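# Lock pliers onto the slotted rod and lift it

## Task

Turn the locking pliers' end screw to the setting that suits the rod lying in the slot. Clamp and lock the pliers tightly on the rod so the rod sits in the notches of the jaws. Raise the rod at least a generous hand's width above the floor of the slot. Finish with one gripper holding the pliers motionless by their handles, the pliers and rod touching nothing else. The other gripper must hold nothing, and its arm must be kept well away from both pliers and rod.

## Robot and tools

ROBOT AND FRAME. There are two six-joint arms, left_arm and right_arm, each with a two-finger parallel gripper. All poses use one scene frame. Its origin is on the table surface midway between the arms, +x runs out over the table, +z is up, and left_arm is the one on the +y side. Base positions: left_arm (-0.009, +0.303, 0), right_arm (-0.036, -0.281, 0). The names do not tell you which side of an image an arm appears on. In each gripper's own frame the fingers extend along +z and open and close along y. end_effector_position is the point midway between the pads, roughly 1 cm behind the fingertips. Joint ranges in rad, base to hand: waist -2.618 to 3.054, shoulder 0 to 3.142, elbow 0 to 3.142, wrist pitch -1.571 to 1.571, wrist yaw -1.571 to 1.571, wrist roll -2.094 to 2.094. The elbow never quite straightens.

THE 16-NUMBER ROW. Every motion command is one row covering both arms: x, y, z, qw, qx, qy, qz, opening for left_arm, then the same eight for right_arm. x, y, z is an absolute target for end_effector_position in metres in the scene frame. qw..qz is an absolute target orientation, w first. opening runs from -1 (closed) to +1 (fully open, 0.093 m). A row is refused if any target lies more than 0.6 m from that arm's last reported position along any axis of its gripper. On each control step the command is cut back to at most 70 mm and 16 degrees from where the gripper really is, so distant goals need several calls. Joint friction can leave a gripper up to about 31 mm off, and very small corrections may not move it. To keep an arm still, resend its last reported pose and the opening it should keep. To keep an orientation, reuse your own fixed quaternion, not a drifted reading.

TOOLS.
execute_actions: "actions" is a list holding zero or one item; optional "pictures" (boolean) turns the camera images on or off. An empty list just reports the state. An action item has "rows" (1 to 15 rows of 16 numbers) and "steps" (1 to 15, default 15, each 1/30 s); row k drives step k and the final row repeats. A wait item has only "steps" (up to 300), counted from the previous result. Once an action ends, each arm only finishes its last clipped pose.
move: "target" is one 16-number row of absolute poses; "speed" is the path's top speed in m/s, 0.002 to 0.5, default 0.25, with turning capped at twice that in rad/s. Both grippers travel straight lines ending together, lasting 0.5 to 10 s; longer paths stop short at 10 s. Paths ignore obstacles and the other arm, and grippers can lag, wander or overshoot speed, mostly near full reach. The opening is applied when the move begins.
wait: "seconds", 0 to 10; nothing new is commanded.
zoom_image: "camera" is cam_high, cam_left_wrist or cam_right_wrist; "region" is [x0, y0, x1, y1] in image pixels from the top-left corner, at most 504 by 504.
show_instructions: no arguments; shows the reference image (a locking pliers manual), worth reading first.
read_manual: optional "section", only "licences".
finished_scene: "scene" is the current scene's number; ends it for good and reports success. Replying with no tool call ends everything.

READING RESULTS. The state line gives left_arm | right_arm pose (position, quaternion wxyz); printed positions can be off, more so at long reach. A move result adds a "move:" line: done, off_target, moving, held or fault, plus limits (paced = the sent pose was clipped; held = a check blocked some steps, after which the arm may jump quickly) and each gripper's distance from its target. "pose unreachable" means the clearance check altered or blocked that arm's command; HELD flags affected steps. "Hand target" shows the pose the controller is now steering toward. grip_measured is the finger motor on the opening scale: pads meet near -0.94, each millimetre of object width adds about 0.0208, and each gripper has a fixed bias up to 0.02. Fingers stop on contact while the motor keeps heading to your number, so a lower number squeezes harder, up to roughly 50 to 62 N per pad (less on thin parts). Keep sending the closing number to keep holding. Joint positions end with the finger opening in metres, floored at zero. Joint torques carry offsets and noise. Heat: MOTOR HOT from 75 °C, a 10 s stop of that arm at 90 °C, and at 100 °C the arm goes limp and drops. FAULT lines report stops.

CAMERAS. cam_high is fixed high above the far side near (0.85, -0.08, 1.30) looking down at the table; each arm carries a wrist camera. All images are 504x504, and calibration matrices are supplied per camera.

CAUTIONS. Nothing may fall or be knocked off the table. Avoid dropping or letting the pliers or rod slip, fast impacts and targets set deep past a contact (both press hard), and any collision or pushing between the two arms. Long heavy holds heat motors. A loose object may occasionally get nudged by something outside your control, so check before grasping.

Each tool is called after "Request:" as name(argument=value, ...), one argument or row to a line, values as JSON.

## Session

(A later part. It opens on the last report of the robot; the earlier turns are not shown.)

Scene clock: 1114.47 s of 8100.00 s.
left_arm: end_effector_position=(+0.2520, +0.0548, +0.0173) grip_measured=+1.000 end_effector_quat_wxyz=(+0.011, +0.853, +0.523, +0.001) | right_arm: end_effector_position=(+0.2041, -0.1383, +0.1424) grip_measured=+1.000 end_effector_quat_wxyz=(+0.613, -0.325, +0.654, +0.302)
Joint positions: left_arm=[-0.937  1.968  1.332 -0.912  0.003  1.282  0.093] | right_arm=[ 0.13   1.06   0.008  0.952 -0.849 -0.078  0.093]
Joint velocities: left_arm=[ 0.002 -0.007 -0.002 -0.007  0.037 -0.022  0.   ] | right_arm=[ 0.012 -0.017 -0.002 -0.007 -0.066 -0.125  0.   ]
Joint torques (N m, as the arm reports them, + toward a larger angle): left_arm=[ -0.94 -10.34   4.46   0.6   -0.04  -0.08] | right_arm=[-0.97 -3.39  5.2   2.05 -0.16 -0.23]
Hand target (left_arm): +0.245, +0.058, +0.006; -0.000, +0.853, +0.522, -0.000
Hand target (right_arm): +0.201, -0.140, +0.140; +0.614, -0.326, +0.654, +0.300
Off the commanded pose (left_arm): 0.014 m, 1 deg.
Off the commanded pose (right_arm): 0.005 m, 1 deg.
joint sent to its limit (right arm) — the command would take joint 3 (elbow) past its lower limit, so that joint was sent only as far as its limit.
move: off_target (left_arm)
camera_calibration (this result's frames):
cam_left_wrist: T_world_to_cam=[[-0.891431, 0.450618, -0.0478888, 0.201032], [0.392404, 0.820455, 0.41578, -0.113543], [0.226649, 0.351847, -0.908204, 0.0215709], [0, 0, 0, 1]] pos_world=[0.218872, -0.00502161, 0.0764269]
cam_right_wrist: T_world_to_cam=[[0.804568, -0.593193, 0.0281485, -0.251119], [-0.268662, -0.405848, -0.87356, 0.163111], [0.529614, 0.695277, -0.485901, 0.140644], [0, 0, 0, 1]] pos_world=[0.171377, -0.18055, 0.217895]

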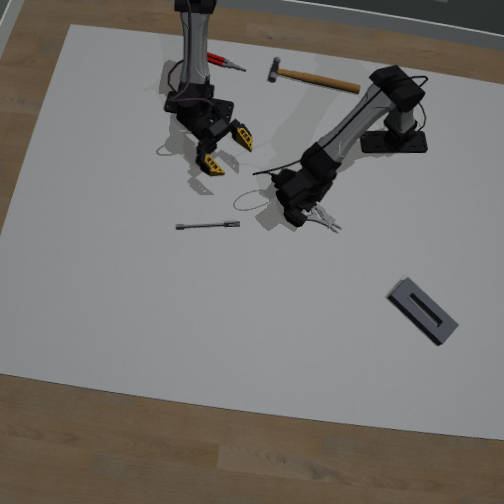

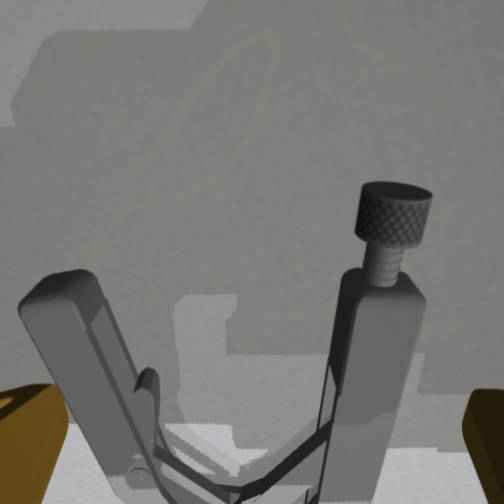

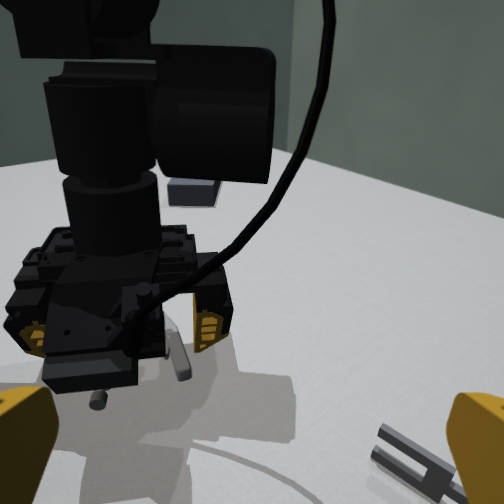

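Request:
move(
  target=[0.257,0.054,0.000,0,0.8526,0.5225,0,1,0.20,-0.14,0.14,0.620,-0.322,0.651,0.300,1],
  speed=0.03,
)

Scene clock: 1117.50 s of 8100.00 s.
left_arm: end_effector_position=(+0.2518, +0.0549, +0.0165) grip_measured=+1.000 end_effector_quat_wxyz=(+0.010, +0.853, +0.523, +0.001) | right_arm: end_effector_position=(+0.2041, -0.1383, +0.1425) grip_measured=+1.000 end_effector_quat_wxyz=(+0.613, -0.325, +0.654, +0.302)
Joint positions: left_arm=[-0.937  1.97   1.332 -0.912  0.003  1.282  0.093] | right_arm=[ 0.13   1.06   0.008  0.953 -0.849 -0.078  0.093]
Joint velocities: left_arm=[ 0.012  0.007  0.012  0.007  0.095 -0.007  0.   ] | right_arm=[-0.002  0.002 -0.012  0.007 -0.081  0.007  0.   ]
Joint torques (N m, as the arm reports them, + toward a larger angle): left_arm=[ 0.18 -6.23  8.81  0.62 -0.03  0.11] | right_arm=[-0.96 -3.4   5.22  2.04 -0.16 -0.21]
Hand target (left_arm): +0.257, +0.055, +0.000; +0.000, +0.853, +0.523, -0.000
Hand target (right_arm): +0.201, -0.140, +0.140; +0.614, -0.326, +0.654, +0.300
Off the commanded pose (left_arm): 0.017 m, 1 deg.
Off the commanded pose (right_arm): 0.005 m, 1 deg.
joint sent to its limit (right arm) — the command would take joint 3 (elbow) past its lower limit, so that joint was sent only as far as its limit.
move: off_target (left_arm)
camera_calibration (this result's frames):
cam_left_wrist: T_world_to_cam=[[-0.891509, 0.450692, -0.0456992, 0.200763], [0.393094, 0.819799, 0.416422, -0.11343], [0.225142, 0.353279, -0.908022, 0.0211442], [0, 0, 0, 1]] pos_world=[0.21881, -0.0049625, 0.0756087]
cam_right_wrist: T_world_to_cam=[[0.804557, -0.593193, 0.0284395, -0.251166], [-0.268329, -0.405826, -0.873673, 0.163126], [0.529799, 0.695289, -0.485682, 0.140606], [0, 0, 0, 1]] pos_world=[0.171356, -0.180551, 0.217952]

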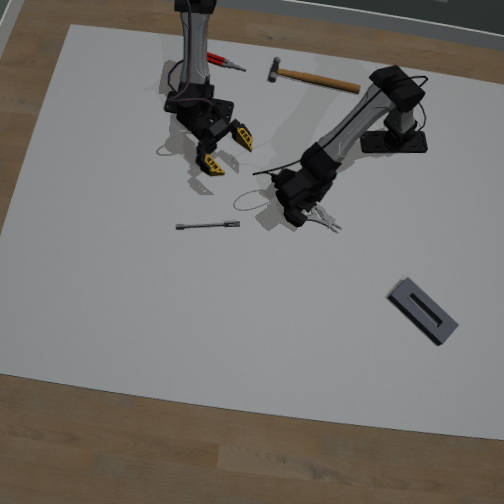

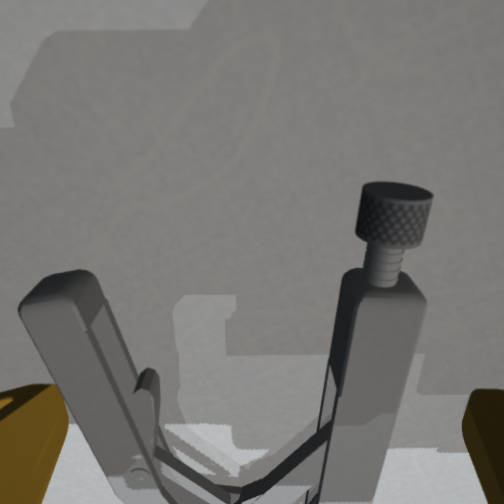

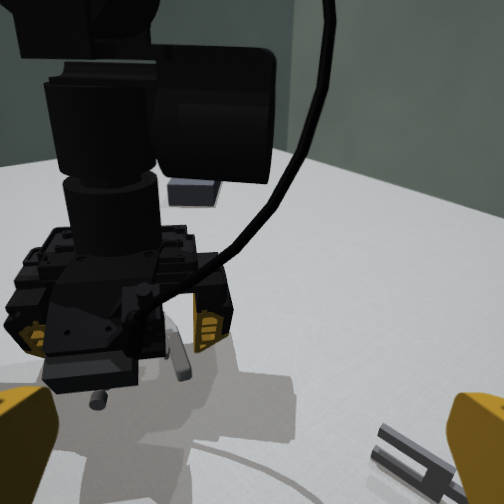

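Request:
move(
  target=[0.262,0.051,-0.006,0,0.8526,0.5225,0,1,0.20,-0.14,0.14,0.620,-0.322,0.651,0.300,1],
  speed=0.02,
)

Scene clock: 1120.17 s of 8100.00 s.
left_arm: end_effector_position=(+0.2522, +0.0547, +0.0167) grip_measured=+1.000 end_effector_quat_wxyz=(+0.003, +0.853, +0.523, -0.001) | right_arm: end_effector_position=(+0.2041, -0.1383, +0.1424) grip_measured=+1.000 end_effector_quat_wxyz=(+0.613, -0.325, +0.654, +0.302)
Joint positions: left_arm=[-0.937  1.984  1.353 -0.934  0.003  1.282  0.093] | right_arm=[ 0.13   1.06   0.008  0.952 -0.849 -0.078  0.093]
Joint velocities: left_arm=[-0.002  0.002  0.012 -0.095 -0.037 -0.022  0.   ] | right_arm=[ 0.002 -0.007  0.022 -0.051  0.066  0.007  0.   ]
Joint torques (N m, as the arm reports them, + toward a larger angle): left_arm=[ 0.52 -5.14  8.08  0.91 -0.06  0.16] | right_arm=[-0.95 -3.34  5.22  2.03 -0.17 -0.21]
Hand target (left_arm): +0.261, +0.052, -0.005; +0.000, +0.853, +0.523, +0.000
Hand target (right_arm): +0.201, -0.140, +0.140; +0.613, -0.326, +0.654, +0.300
Off the commanded pose (left_arm): 0.025 m, 0 deg.
Off the commanded pose (right_arm): 0.005 m, 1 deg.
joint sent to its limit (right arm) — the command would take joint 3 (elbow) past its lower limit, so that joint was sent only as far as its limit.
move: off_target (left_arm)
camera_calibration (this result's frames):
cam_left_wrist: T_world_to_cam=[[-0.891918, 0.451095, -0.0315714, 0.201045], [0.397495, 0.815394, 0.420869, -0.114396], [0.215595, 0.362831, -0.906572, 0.0232021], [0, 0, 0, 1]] pos_world=[0.219785, -0.00583133, 0.0755272]
cam_right_wrist: T_world_to_cam=[[0.804568, -0.593193, 0.0281485, -0.251119], [-0.268662, -0.405848, -0.87356, 0.163111], [0.529614, 0.695277, -0.485901, 0.140644], [0, 0, 0, 1]] pos_world=[0.171377, -0.18055, 0.217895]

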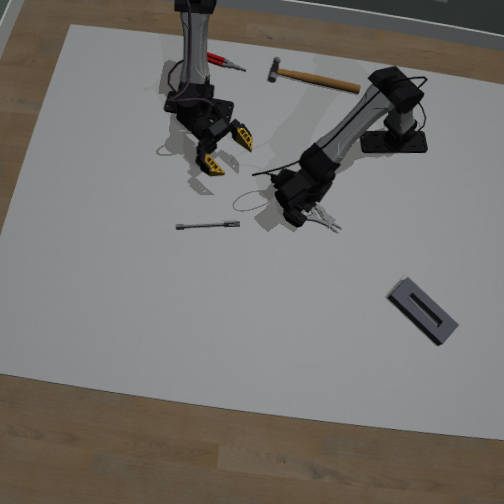

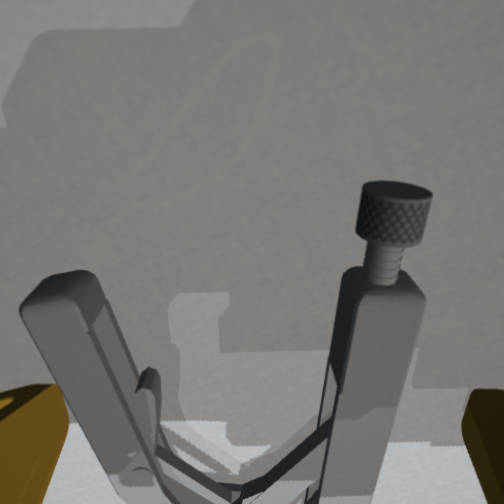

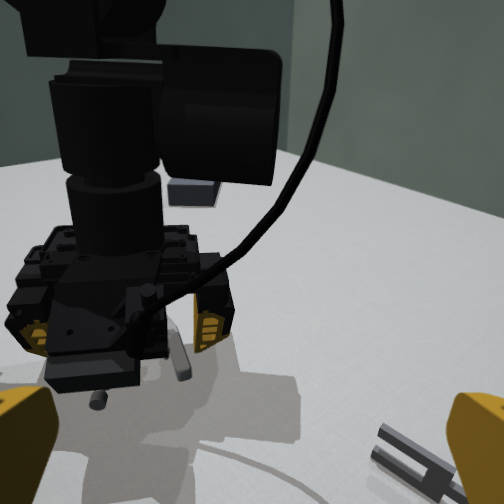

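On the table. Close.

Request:
move(
  target=[0.254,0.054,0.012,0,0.8526,0.5225,0,0.30,0.20,-0.14,0.14,0.620,-0.322,0.651,0.300,1],
  speed=0.02,
)

Request:
move(
  target=[0.27,0.10,0.12,0,0.8526,0.5225,0,0.30,0.20,-0.14,0.14,0.620,-0.322,0.651,0.300,1],
  speed=0.08,
)

Scene clock: 1123.80 s of 8100.00 s.
left_arm: end_effector_position=(+0.2537, +0.0535, +0.0175) grip_measured=+0.305 end_effector_quat_wxyz=(+0.007, +0.853, +0.523, +0.001) | right_arm: end_effector_position=(+0.2041, -0.1383, +0.1424) grip_measured=+1.000 end_effector_quat_wxyz=(+0.613, -0.325, +0.654, +0.302)
Joint positions: left_arm=[-0.937  1.982  1.353 -0.927  0.002  1.282  0.06 ] | right_arm=[ 0.13   1.06   0.008  0.952 -0.849 -0.078  0.093]
Joint velocities: left_arm=[ 0.002  0.007 -0.007  0.022 -0.007 -0.007 -0.   ] | right_arm=[-0.002 -0.012 -0.002 -0.007 -0.051  0.037  0.   ]
Joint torques (N m, as the arm reports them, + toward a larger angle): left_arm=[-0.28 -9.63  8.15  0.33 -0.04  0.03] | right_arm=[-0.92 -3.33  5.21  2.06 -0.17 -0.21]
Hand target (left_arm): +0.254, +0.054, +0.012; -0.000, +0.853, +0.523, -0.000
Hand target (right_arm): +0.201, -0.140, +0.140; +0.614, -0.326, +0.654, +0.300
Off the commanded pose (left_arm): 0.006 m, 1 deg.
Off the commanded pose (right_arm): 0.005 m, 1 deg.
joint sent to its limit (right arm) — the command would take joint 3 (elbow) past its lower limit, so that joint was sent only as far as its limit.
move: done
camera_calibration (this result's frames):
cam_left_wrist: T_world_to_cam=[[-0.891655, 0.450886, -0.040663, 0.203034], [0.394366, 0.8177, 0.419335, -0.113685], [0.222323, 0.357866, -0.90692, 0.0225877], [0, 0, 0, 1]] pos_world=[0.220848, -0.00666823, 0.0764134]
cam_right_wrist: T_world_to_cam=[[0.804568, -0.593193, 0.0281485, -0.251119], [-0.268662, -0.405848, -0.87356, 0.163111], [0.529614, 0.695277, -0.485901, 0.140644], [0, 0, 0, 1]] pos_world=[0.171377, -0.18055, 0.217895]

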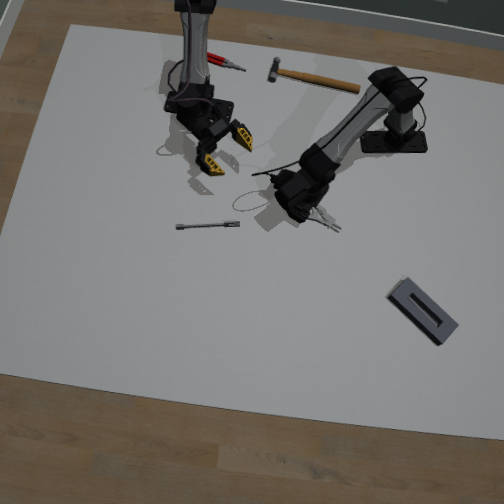

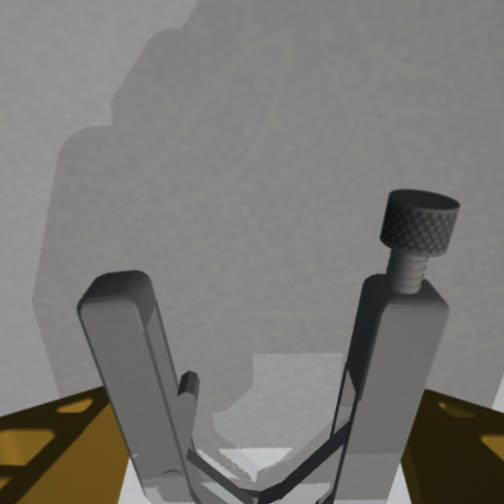

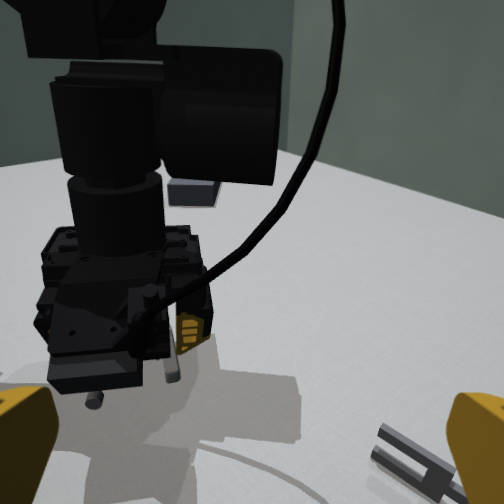

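Scene clock: 1125.73 s of 8100.00 s.
left_arm: end_effector_position=(+0.2645, +0.1011, +0.1078) grip_measured=+0.305 end_effector_quat_wxyz=(-0.012, +0.852, +0.523, -0.004) | right_arm: end_effector_position=(+0.2041, -0.1383, +0.1424) grip_measured=+1.000 end_effector_quat_wxyz=(+0.613, -0.325, +0.654, +0.302)
Joint positions: left_arm=[-0.814  1.857  1.55  -1.289 -0.001  1.403  0.06 ] | right_arm=[ 0.13   1.06   0.008  0.952 -0.849 -0.078  0.093]
Joint velocities: left_arm=[ 0.012 -0.002  0.002  0.037  0.022 -0.007 -0.   ] | right_arm=[ 0.002  0.007 -0.002 -0.081  0.022  0.022  0.   ]
Joint torques (N m, as the arm reports them, + toward a larger angle): left_arm=[  0.32 -12.09  10.85   0.    -0.05   0.18] | right_arm=[-0.92 -3.32  5.23  2.04 -0.16 -0.23]
Hand target (left_arm): +0.269, +0.102, +0.120; -0.000, +0.853, +0.523, +0.002
Hand target (right_arm): +0.201, -0.140, +0.140; +0.614, -0.326, +0.654, +0.300
Off the commanded pose (left_arm): 0.013 m, 1 deg.
Off the commanded pose (right_arm): 0.005 m, 1 deg.
joint sent to its limit (right arm) — the command would take joint 3 (elbow) past its lower limit, so that joint was sent only as far as its limit.
move: off_target (left_arm)
camera_calibration (this result's frames):
cam_left_wrist: T_world_to_cam=[[-0.892953, 0.450142, -0.00265046, 0.191246], [0.405453, 0.806833, 0.429683, -0.197699], [0.195557, 0.382613, -0.902976, 0.089169], [0, 0, 0, 1]] pos_world=[0.233494, 0.0393057, 0.165973]
cam_right_wrist: T_world_to_cam=[[0.804568, -0.593193, 0.0281485, -0.251119], [-0.268662, -0.405848, -0.87356, 0.163111], [0.529614, 0.695277, -0.485901, 0.140644], [0, 0, 0, 1]] pos_world=[0.171377, -0.18055, 0.217895]

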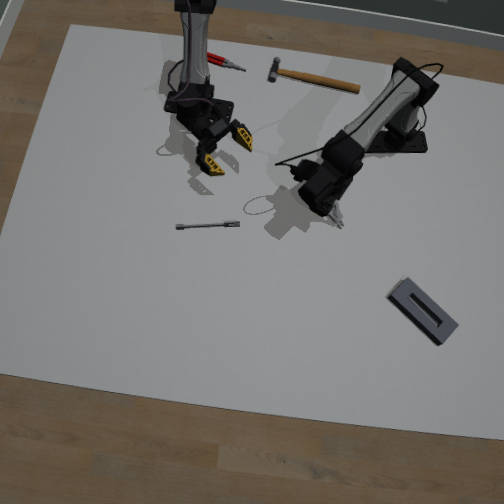

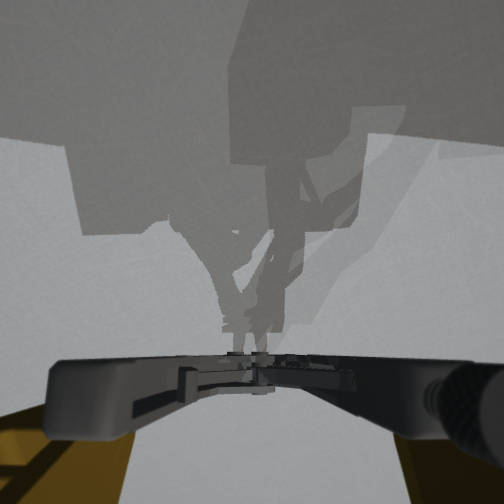

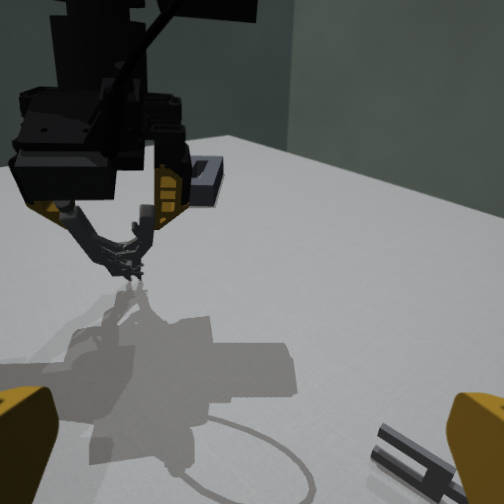

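Request:
move(
  target=[0.285,0.13,0.19,0.1957,0.7905,0.4845,-0.3194,0.27,0.20,-0.14,0.14,0.620,-0.322,0.651,0.300,1],
  speed=0.08,
)

Scene clock: 1133.67 s of 8100.00 s.
left_arm: end_effector_position=(+0.2872, +0.1337, +0.1816) grip_measured=+0.275 end_effector_quat_wxyz=(+0.211, +0.794, +0.500, -0.276) | right_arm: end_effector_position=(+0.2041, -0.1383, +0.1425) grip_measured=+1.000 end_effector_quat_wxyz=(+0.613, -0.325, +0.654, +0.302)
Joint positions: left_arm=[-0.374  1.876  1.705 -1.535  0.699  1.87   0.058] | right_arm=[ 0.13   1.06   0.008  0.953 -0.849 -0.078  0.093]
Joint velocities: left_arm=[-0.012 -0.002  0.002 -0.007  0.051 -0.051  0.002] | right_arm=[-0.017 -0.002  0.017 -0.022  0.066  0.051  0.   ]
Joint torques (N m, as the arm reports them, + toward a larger angle): left_arm=[  0.18 -11.57   7.91  -0.28   0.72   0.15] | right_arm=[-0.93 -3.34  5.25  2.03 -0.16 -0.21]
Hand target (left_arm): +0.284, +0.133, +0.189; +0.221, +0.788, +0.498, -0.286
Hand target (right_arm): +0.201, -0.140, +0.140; +0.614, -0.326, +0.654, +0.300
Off the commanded pose (left_arm): 0.009 m, 6 deg.
Off the commanded pose (right_arm): 0.005 m, 1 deg.
joint sent to its limit (left arm) — the command would take joint 4 (wrist pitch) past its lower limit, so that joint was sent only as far as its limit.
joint sent to its limit (right arm) — the command would take joint 3 (elbow) past its lower limit, so that joint was sent only as far as its limit.
move: off_target (left_arm)
camera_calibration (this result's frames):
cam_left_wrist: T_world_to_cam=[[-0.916101, 0.393369, -0.0775891, 0.224879], [0.399271, 0.877344, -0.266176, -0.146177], [-0.036633, -0.274823, -0.960797, 0.304025], [0, 0, 0, 1]] pos_world=[0.275514, 0.12334, 0.270646]
cam_right_wrist: T_world_to_cam=[[0.804557, -0.593193, 0.0284395, -0.251166], [-0.268329, -0.405826, -0.873673, 0.163126], [0.529799, 0.695289, -0.485682, 0.140606], [0, 0, 0, 1]] pos_world=[0.171356, -0.180551, 0.217952]

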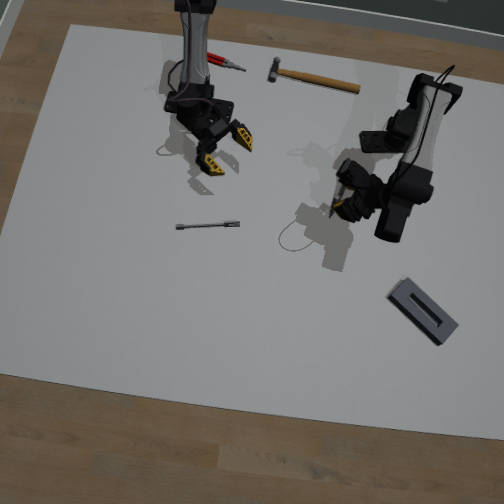

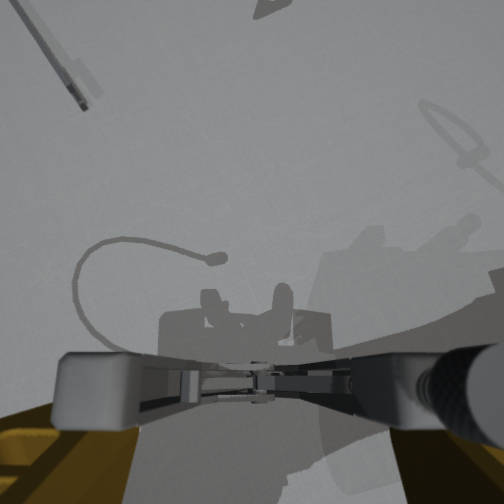

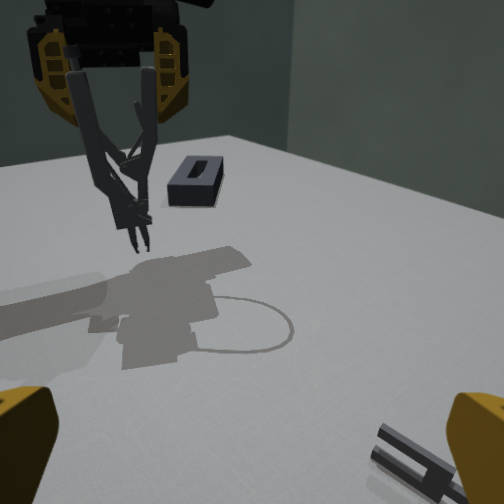

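Request:
move(
  target=[0.33,0.19,0.22,0.31,0.39,0.855,-0.145,0.27,0.22,-0.08,0.14,0.620,-0.322,0.651,0.300,1],
  speed=0.15,
)

Request:
move(
  target=[0.39,0.27,0.23,0.39,0,0.92,-0.02,0.27,0.24,0.0,0.10,0.620,-0.322,0.651,0.300,1],
  speed=0.15,
)

Request:
move(
  target=[0.505,0.411,0.205,0.358,-0.427,0.822,0.112,0.27,0.26,0.073,0.07,0.620,-0.322,0.651,0.300,1],
  speed=0.15,
)

Scene clock: 1141.97 s of 8100.00 s.
left_arm: end_effector_position=(+0.3294, +0.1941, +0.2203) grip_measured=+0.275 end_effector_quat_wxyz=(+0.293, +0.392, +0.861, -0.139) | right_arm: end_effector_position=(+0.2141, -0.0838, +0.1322) grip_measured=+1.000 end_effector_quat_wxyz=(+0.610, -0.326, +0.659, +0.296)
Joint positions: left_arm=[-0.287  1.45   1.378 -0.985  0.437  0.628  0.058] | right_arm=[ 0.477  1.342  0.058  1.192 -0.495 -0.052  0.093]
Joint velocities: left_arm=[-0.007  0.007 -0.012  0.051 -0.037 -0.022 -0.001] | right_arm=[ 0.007 -0.007 -0.002 -0.022 -0.037 -0.007  0.   ]
Joint torques (N m, as the arm reports them, + toward a larger angle): left_arm=[-0.75 -9.09  7.3   1.82  0.32 -0.05] | right_arm=[ 0.34 -1.49  6.81  2.6   0.05 -0.06]
Hand target (left_arm): +0.329, +0.191, +0.224; +0.307, +0.393, +0.856, -0.141
Hand target (right_arm): +0.219, -0.080, +0.139; +0.619, -0.324, +0.651, +0.298
Off the commanded pose (left_arm): 0.004 m, 2 deg.
Off the commanded pose (right_arm): 0.011 m, 2 deg.
move: off_target (right_arm)
camera_calibration (this result's frames):
cam_left_wrist: T_world_to_cam=[[-0.744517, -0.667535, -0.00958076, 0.377175], [-0.649616, 0.727691, -0.220146, 0.158629], [0.153927, -0.157679, -0.97542, 0.277039], [0, 0, 0, 1]] pos_world=[0.341218, 0.180028, 0.308764]
cam_right_wrist: T_world_to_cam=[[0.800657, -0.598259, 0.0321708, -0.226661], [-0.276528, -0.416648, -0.865989, 0.178754], [0.531489, 0.684463, -0.499028, 0.0929075], [0, 0, 0, 1]] pos_world=[0.181529, -0.124717, 0.208454]

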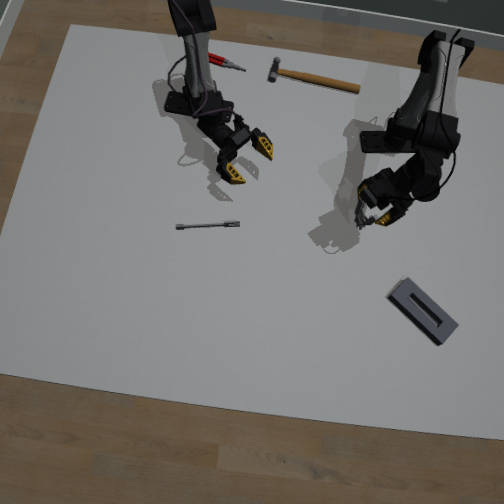

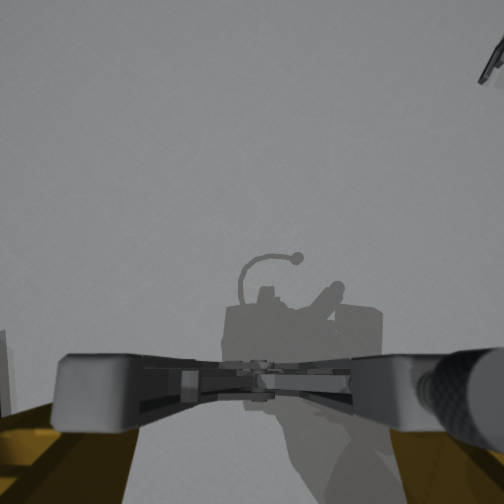

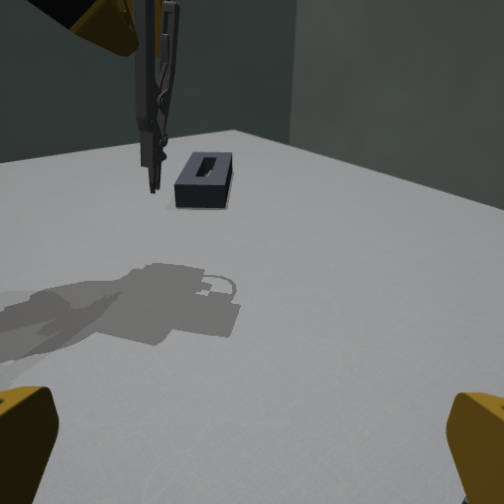

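Scene clock: 1145.30 s of 8100.00 s.
left_arm: end_effector_position=(+0.3833, +0.2717, +0.2305) grip_measured=+0.275 end_effector_quat_wxyz=(+0.374, +0.005, +0.927, -0.017) | right_arm: end_effector_position=(+0.2356, -0.0049, +0.0948) grip_measured=+1.000 end_effector_quat_wxyz=(+0.609, -0.329, +0.660, +0.293)
Joint positions: left_arm=[-0.27   1.399  1.284 -0.689 -0.029 -0.07   0.058] | right_arm=[ 0.768  1.889  0.258  1.542 -0.205 -0.033  0.093]
Joint velocities: left_arm=[ 0.002 -0.012 -0.012 -0.022 -0.037 -0.051 -0.001] | right_arm=[-0.022  0.007  0.002 -0.022 -0.037 -0.007  0.   ]
Joint torques (N m, as the arm reports them, + toward a larger angle): left_arm=[-0.57 -7.04  8.47  2.55 -0.18 -0.04] | right_arm=[ 0.33 -5.11  4.92  2.75  0.05 -0.06]
Hand target (left_arm): +0.388, +0.271, +0.232; +0.387, +0.001, +0.922, -0.018
Hand target (right_arm): +0.239, -0.000, +0.100; +0.618, -0.324, +0.652, +0.297
Off the commanded pose (left_arm): 0.007 m, 2 deg.
Off the commanded pose (right_arm): 0.008 m, 2 deg.
joint sent to its limit (right arm) — the command would take joint 4 (wrist pitch) past its upper limit, so that joint was sent only as far as its limit.
move: done
camera_calibration (this result's frames):
cam_left_wrist: T_world_to_cam=[[-0.00175233, -0.999954, 0.0094617, 0.270459], [-0.946973, -0.00138079, -0.32131, 0.474818], [0.321309, -0.00952302, -0.946927, 0.17997], [0, 0, 0, 1]] pos_world=[0.392288, 0.272816, 0.320423]
cam_right_wrist: T_world_to_cam=[[0.801061, -0.597298, 0.0392053, -0.196239], [-0.274752, -0.42509, -0.862444, 0.184342], [0.531802, 0.680099, -0.504631, 0.00925121], [0, 0, 0, 1]] pos_world=[0.202927, -0.0451426, 0.171347]

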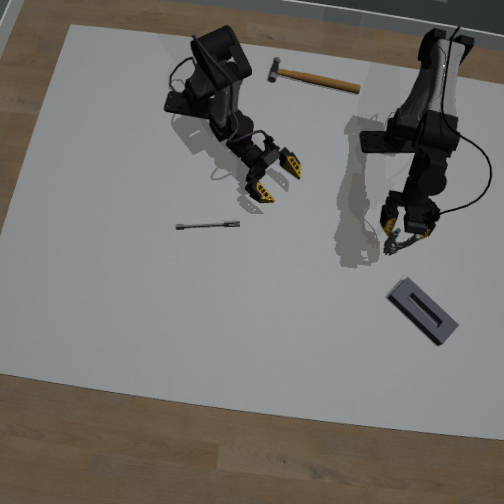

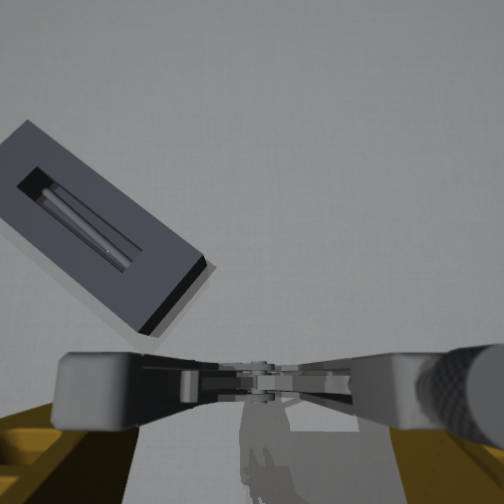

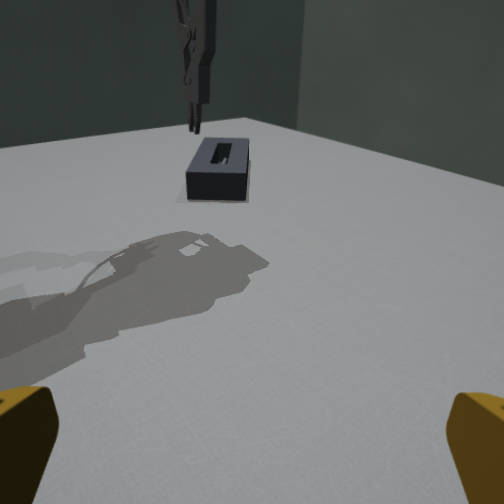

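Scene clock: 1148.93 s of 8100.00 s.
left_arm: end_effector_position=(+0.4979, +0.4059, +0.1935) grip_measured=+0.275 end_effector_quat_wxyz=(+0.339, -0.416, +0.836, +0.113) | right_arm: end_effector_position=(+0.2573, +0.0679, +0.0649) grip_measured=+1.000 end_effector_quat_wxyz=(+0.611, -0.329, +0.657, +0.293)
Joint positions: left_arm=[-0.122  2.026  1.904 -0.86  -0.46  -0.726  0.058] | right_arm=[ 0.912  2.164  0.54   1.544 -0.06  -0.021  0.093]
Joint velocities: left_arm=[-0.002  0.022 -0.012 -0.037 -0.007 -0.095  0.001] | right_arm=[-0.022 -0.012  0.002 -0.007 -0.051  0.037  0.   ]
Joint torques (N m, as the arm reports them, + toward a larger angle): left_arm=[  0.28 -12.99  12.51   1.77  -0.55  -0.09] | right_arm=[ 0.32 -7.79  5.02  2.71  0.03 -0.06]
Hand target (left_arm): +0.503, +0.413, +0.205; +0.356, -0.427, +0.823, +0.114
Hand target (right_arm): +0.259, +0.073, +0.070; +0.620, -0.322, +0.650, +0.299
Off the commanded pose (left_arm): 0.014 m, 3 deg.
Off the commanded pose (right_arm): 0.008 m, 2 deg.
joint sent to its limit (right arm) — the command would take joint 4 (wrist pitch) past its upper limit, so that joint was sent only as far as its limit.
move: off_target (left_arm)
camera_calibration (this result's frames):
cam_left_wrist: T_world_to_cam=[[0.785643, -0.61415, 0.0747327, -0.156078], [-0.574482, -0.769011, -0.280342, 0.689859], [0.229643, 0.177316, -0.956987, 0.0811817], [0, 0, 0, 1]] pos_world=[0.500291, 0.420259, 0.282751]
cam_right_wrist: T_world_to_cam=[[0.80034, -0.598155, 0.0408267, -0.168819], [-0.270557, -0.421099, -0.865722, 0.194389], [0.535028, 0.681826, -0.498858, -0.0682198], [0, 0, 0, 1]] pos_world=[0.224205, 0.0273912, 0.141147]

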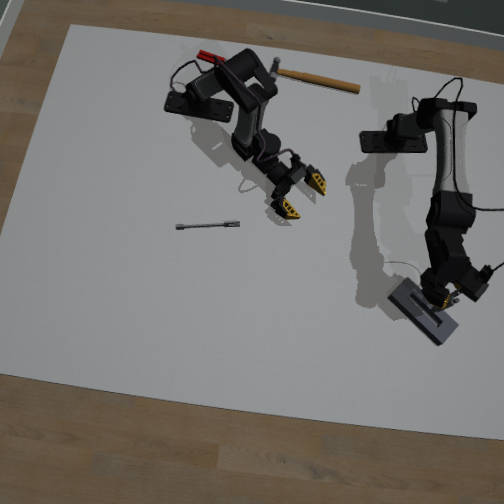

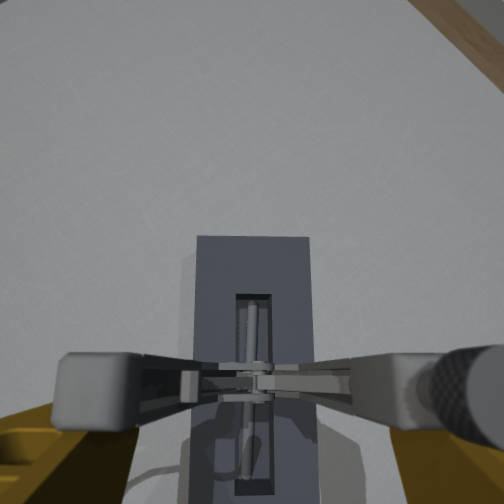

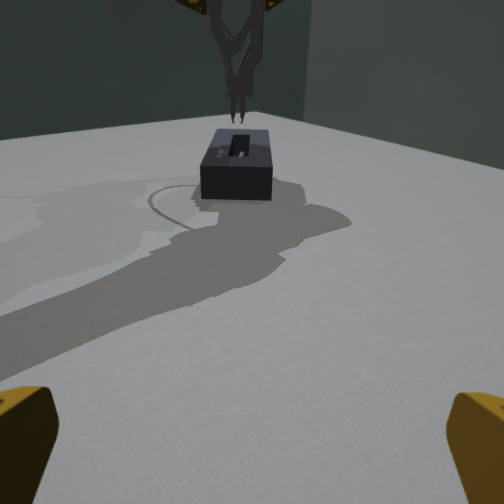

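Request:
move(
  target=[0.505,0.411,0.168,0.358,-0.427,0.822,0.112,0.33,0.26,0.073,0.07,0.620,-0.322,0.651,0.300,1],
  speed=0.04,
)

Request:
zoom_image(
  camera="cam_right_wrist",
  region=[190,60,320,190],
)

Scene clock: 1152.30 s of 8100.00 s.
left_arm: end_effector_position=(+0.5035, +0.4064, +0.1703) grip_measured=+0.331 end_effector_quat_wxyz=(+0.349, -0.420, +0.831, +0.108) | right_arm: end_effector_position=(+0.2573, +0.0679, +0.0649) grip_measured=+1.000 end_effector_quat_wxyz=(+0.611, -0.328, +0.658, +0.294)
Joint positions: left_arm=[-0.122  2.026  1.8   -0.735 -0.461 -0.733  0.061] | right_arm=[ 0.912  2.164  0.54   1.544 -0.06  -0.019  0.093]
Joint velocities: left_arm=[-0.007  0.007  0.002  0.022 -0.066 -0.037 -0.   ] | right_arm=[-0.002 -0.007  0.002 -0.022  0.051 -0.066  0.   ]
Joint torques (N m, as the arm reports them, + toward a larger angle): left_arm=[ -0.1  -13.75   7.59   2.03  -0.62  -0.07] | right_arm=[ 0.14 -7.95  5.13  2.67 -0.01 -0.06]
Hand target (left_arm): +0.505, +0.411, +0.168; +0.358, -0.427, +0.823, +0.112
Hand target (right_arm): +0.260, +0.073, +0.070; +0.619, -0.322, +0.651, +0.300
Off the commanded pose (left_arm): 0.005 m, 2 deg.
Off the commanded pose (right_arm): 0.008 m, 2 deg.
move: done
camera_calibration (this result's frames):
cam_left_wrist: T_world_to_cam=[[0.78722, -0.609311, 0.0950011, -0.164689], [-0.562769, -0.772822, -0.293321, 0.684817], [0.252143, 0.177444, -0.951282, 0.0452254], [0, 0, 0, 1]] pos_world=[0.503637, 0.420869, 0.259539]
cam_right_wrist: T_world_to_cam=[[0.800073, -0.598661, 0.0385781, -0.168634], [-0.272334, -0.419751, -0.865819, 0.194758], [0.534526, 0.682212, -0.498868, -0.0681165], [0, 0, 0, 1]] pos_world=[0.224369, 0.0272652, 0.14115]

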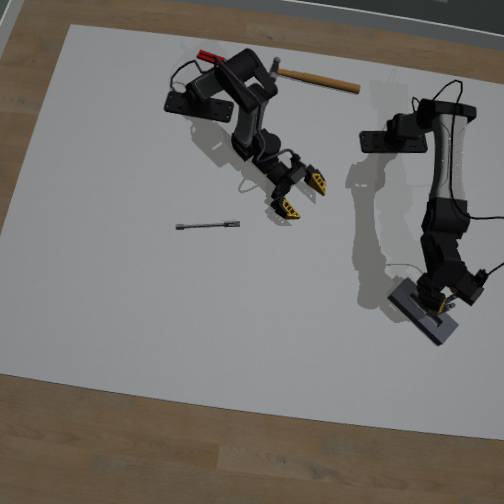

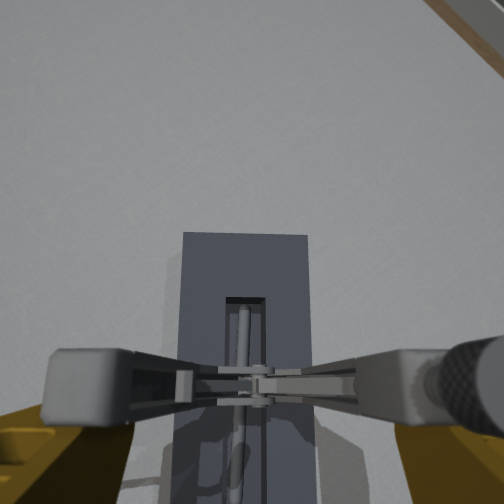

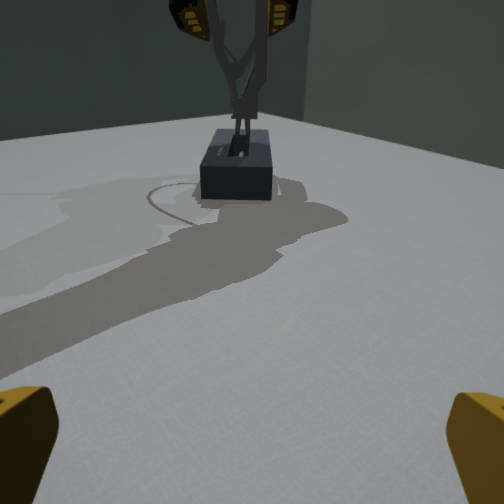

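Region (190, 60, 320, 190) of cam_right_wrist's 504x504 image, scaled by 3.877, with more detail than that image has.

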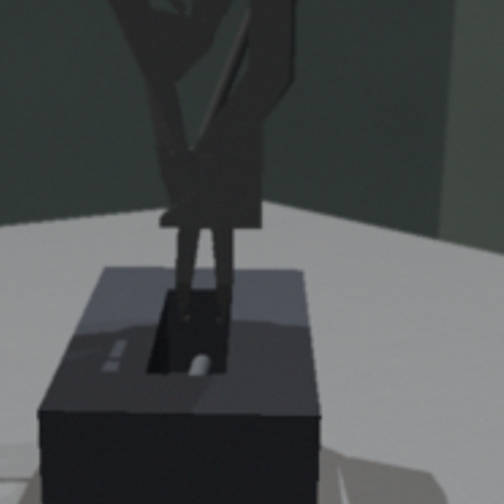

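Request:
move(
  target=[0.501,0.414,0.150,0.358,-0.427,0.822,0.112,0.34,0.26,0.073,0.07,0.620,-0.322,0.651,0.300,1],
  speed=0.03,
)

Request:
zoom_image(
  camera="cam_right_wrist",
  region=[190,60,320,190],
)

Scene clock: 1156.67 s of 8100.00 s.
left_arm: end_effector_position=(+0.5003, +0.4057, +0.1450) grip_measured=+0.341 end_effector_quat_wxyz=(+0.342, -0.419, +0.834, +0.109) | right_arm: end_effector_position=(+0.2573, +0.0679, +0.0649) grip_measured=+1.000 end_effector_quat_wxyz=(+0.611, -0.328, +0.658, +0.294)
Joint positions: left_arm=[-0.122  2.026  1.708 -0.657 -0.458 -0.733  0.062] | right_arm=[ 0.912  2.164  0.54   1.544 -0.06  -0.019  0.093]
Joint velocities: left_arm=[-0.007 -0.012  0.007 -0.007 -0.066 -0.007 -0.   ] | right_arm=[-0.012 -0.007  0.007 -0.007 -0.081 -0.022  0.   ]
Joint torques (N m, as the arm reports them, + toward a larger angle): left_arm=[  0.5  -14.97   7.56   2.03  -0.58   0.03] | right_arm=[ 0.15 -7.96  5.13  2.68 -0.03 -0.06]
Hand target (left_arm): +0.501, +0.414, +0.150; +0.358, -0.428, +0.823, +0.113
Hand target (right_arm): +0.260, +0.073, +0.070; +0.619, -0.322, +0.651, +0.300
Off the commanded pose (left_arm): 0.010 m, 2 deg.
Off the commanded pose (right_arm): 0.008 m, 2 deg.
move: done
camera_calibration (this result's frames):
cam_left_wrist: T_world_to_cam=[[0.787459, -0.610377, 0.0857229, -0.158459], [-0.568237, -0.772792, -0.282665, 0.676251], [0.238778, 0.173876, -0.955381, 0.0308136], [0, 0, 0, 1]] pos_world=[0.501693, 0.420524, 0.234175]
cam_right_wrist: T_world_to_cam=[[0.800073, -0.598661, 0.0385781, -0.168634], [-0.272334, -0.419751, -0.865819, 0.194758], [0.534526, 0.682212, -0.498868, -0.0681165], [0, 0, 0, 1]] pos_world=[0.224369, 0.0272652, 0.14115]

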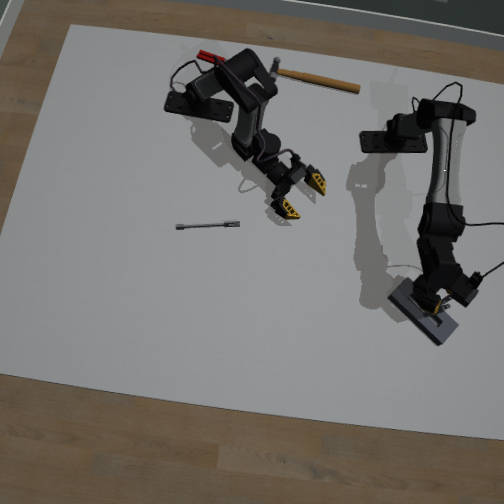

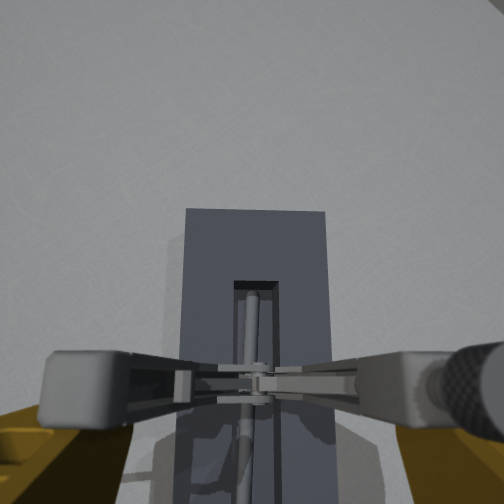

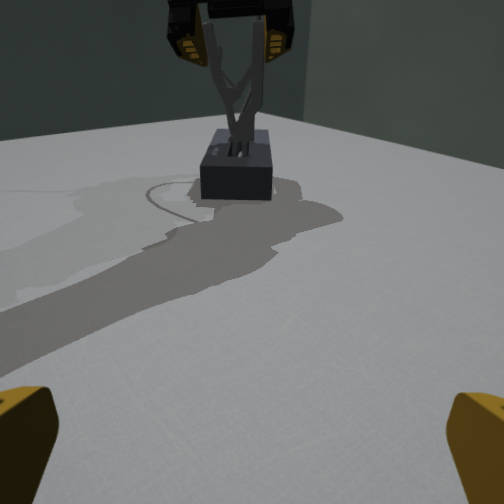

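Region (190, 60, 320, 190) of cam_right_wrist's 504x504 image, scaled by 3.877, with more detail than that image has.

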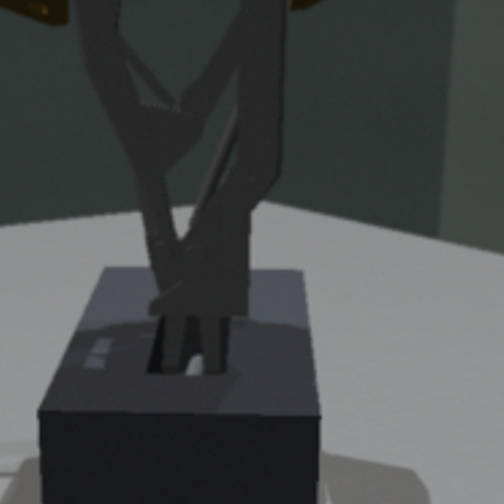

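Request:
move(
  target=[0.501,0.411,0.128,0.358,-0.427,0.822,0.112,0.35,0.26,0.073,0.07,0.620,-0.322,0.651,0.300,1],
  speed=0.02,
)

Request:
zoom_image(
  camera="cam_right_wrist",
  region=[190,60,320,190],
)

Scene clock: 1160.77 s of 8100.00 s.
left_arm: end_effector_position=(+0.5064, +0.4129, +0.1413) grip_measured=+0.351 end_effector_quat_wxyz=(+0.371, -0.426, +0.817, +0.119) | right_arm: end_effector_position=(+0.2573, +0.0679, +0.0649) grip_measured=+1.000 end_effector_quat_wxyz=(+0.611, -0.328, +0.658, +0.294)
Joint positions: left_arm=[-0.122  2.026  1.653 -0.546 -0.504 -0.733  0.062] | right_arm=[ 0.912  2.164  0.54   1.544 -0.06  -0.019  0.093]
Joint velocities: left_arm=[ 0.002 -0.012 -0.002 -0.022 -0.007 -0.022 -0.   ] | right_arm=[-0.002  0.002 -0.002 -0.007 -0.037  0.066  0.   ]
Joint torques (N m, as the arm reports them, + toward a larger angle): left_arm=[ -0.12 -13.89   6.11   1.85  -0.12  -0.07] | right_arm=[ 0.15 -7.92  5.16  2.68 -0.02 -0.06]
Hand target (left_arm): +0.501, +0.411, +0.128; +0.358, -0.428, +0.823, +0.113
Hand target (right_arm): +0.260, +0.073, +0.070; +0.619, -0.322, +0.651, +0.300
Off the commanded pose (left_arm): 0.014 m, 2 deg.
Off the commanded pose (right_arm): 0.008 m, 2 deg.
move: off_target (left_arm)
camera_calibration (this result's frames):
cam_left_wrist: T_world_to_cam=[[0.79834, -0.593111, 0.104273, -0.173918], [-0.53092, -0.774922, -0.342958, 0.674712], [0.284215, 0.218436, -0.933545, -0.0199666], [0, 0, 0, 1]] pos_world=[0.502739, 0.424058, 0.230893]
cam_right_wrist: T_world_to_cam=[[0.800073, -0.598661, 0.0385781, -0.168634], [-0.272334, -0.419751, -0.865819, 0.194758], [0.534526, 0.682212, -0.498868, -0.0681165], [0, 0, 0, 1]] pos_world=[0.224369, 0.0272652, 0.14115]

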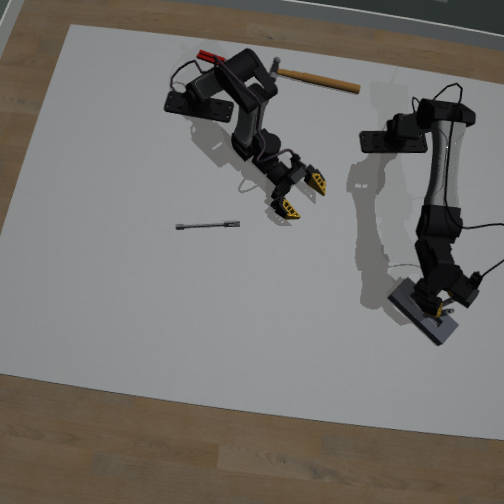

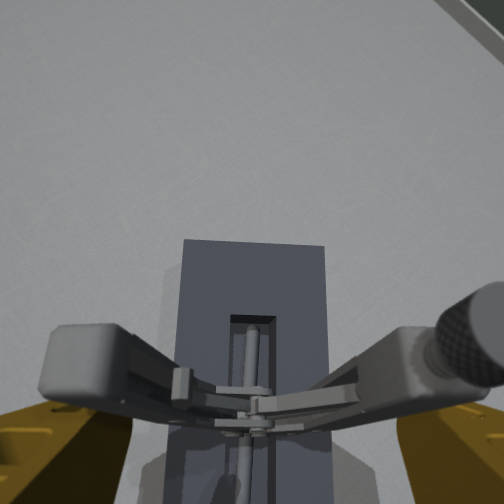

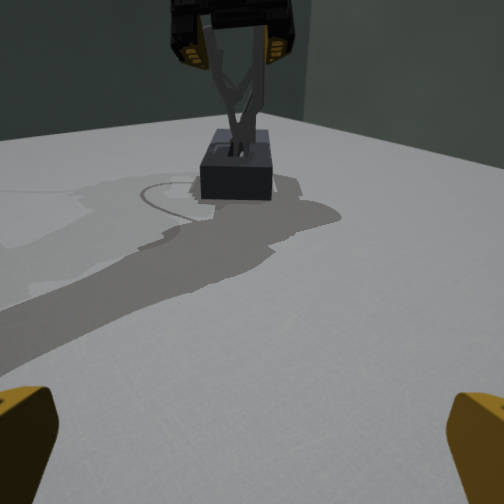

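Region (190, 60, 320, 190) of cam_right_wrist's 504x504 image, scaled by 3.877, with more detail than that image has.

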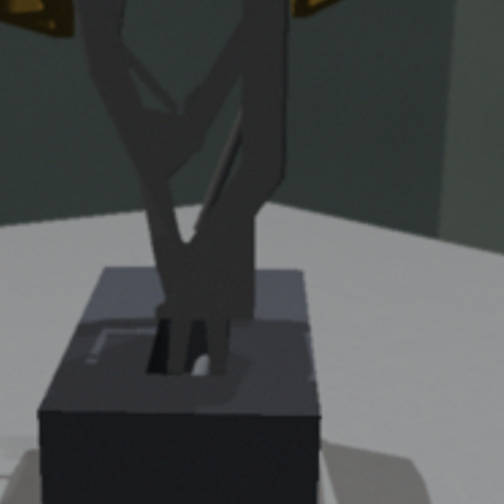

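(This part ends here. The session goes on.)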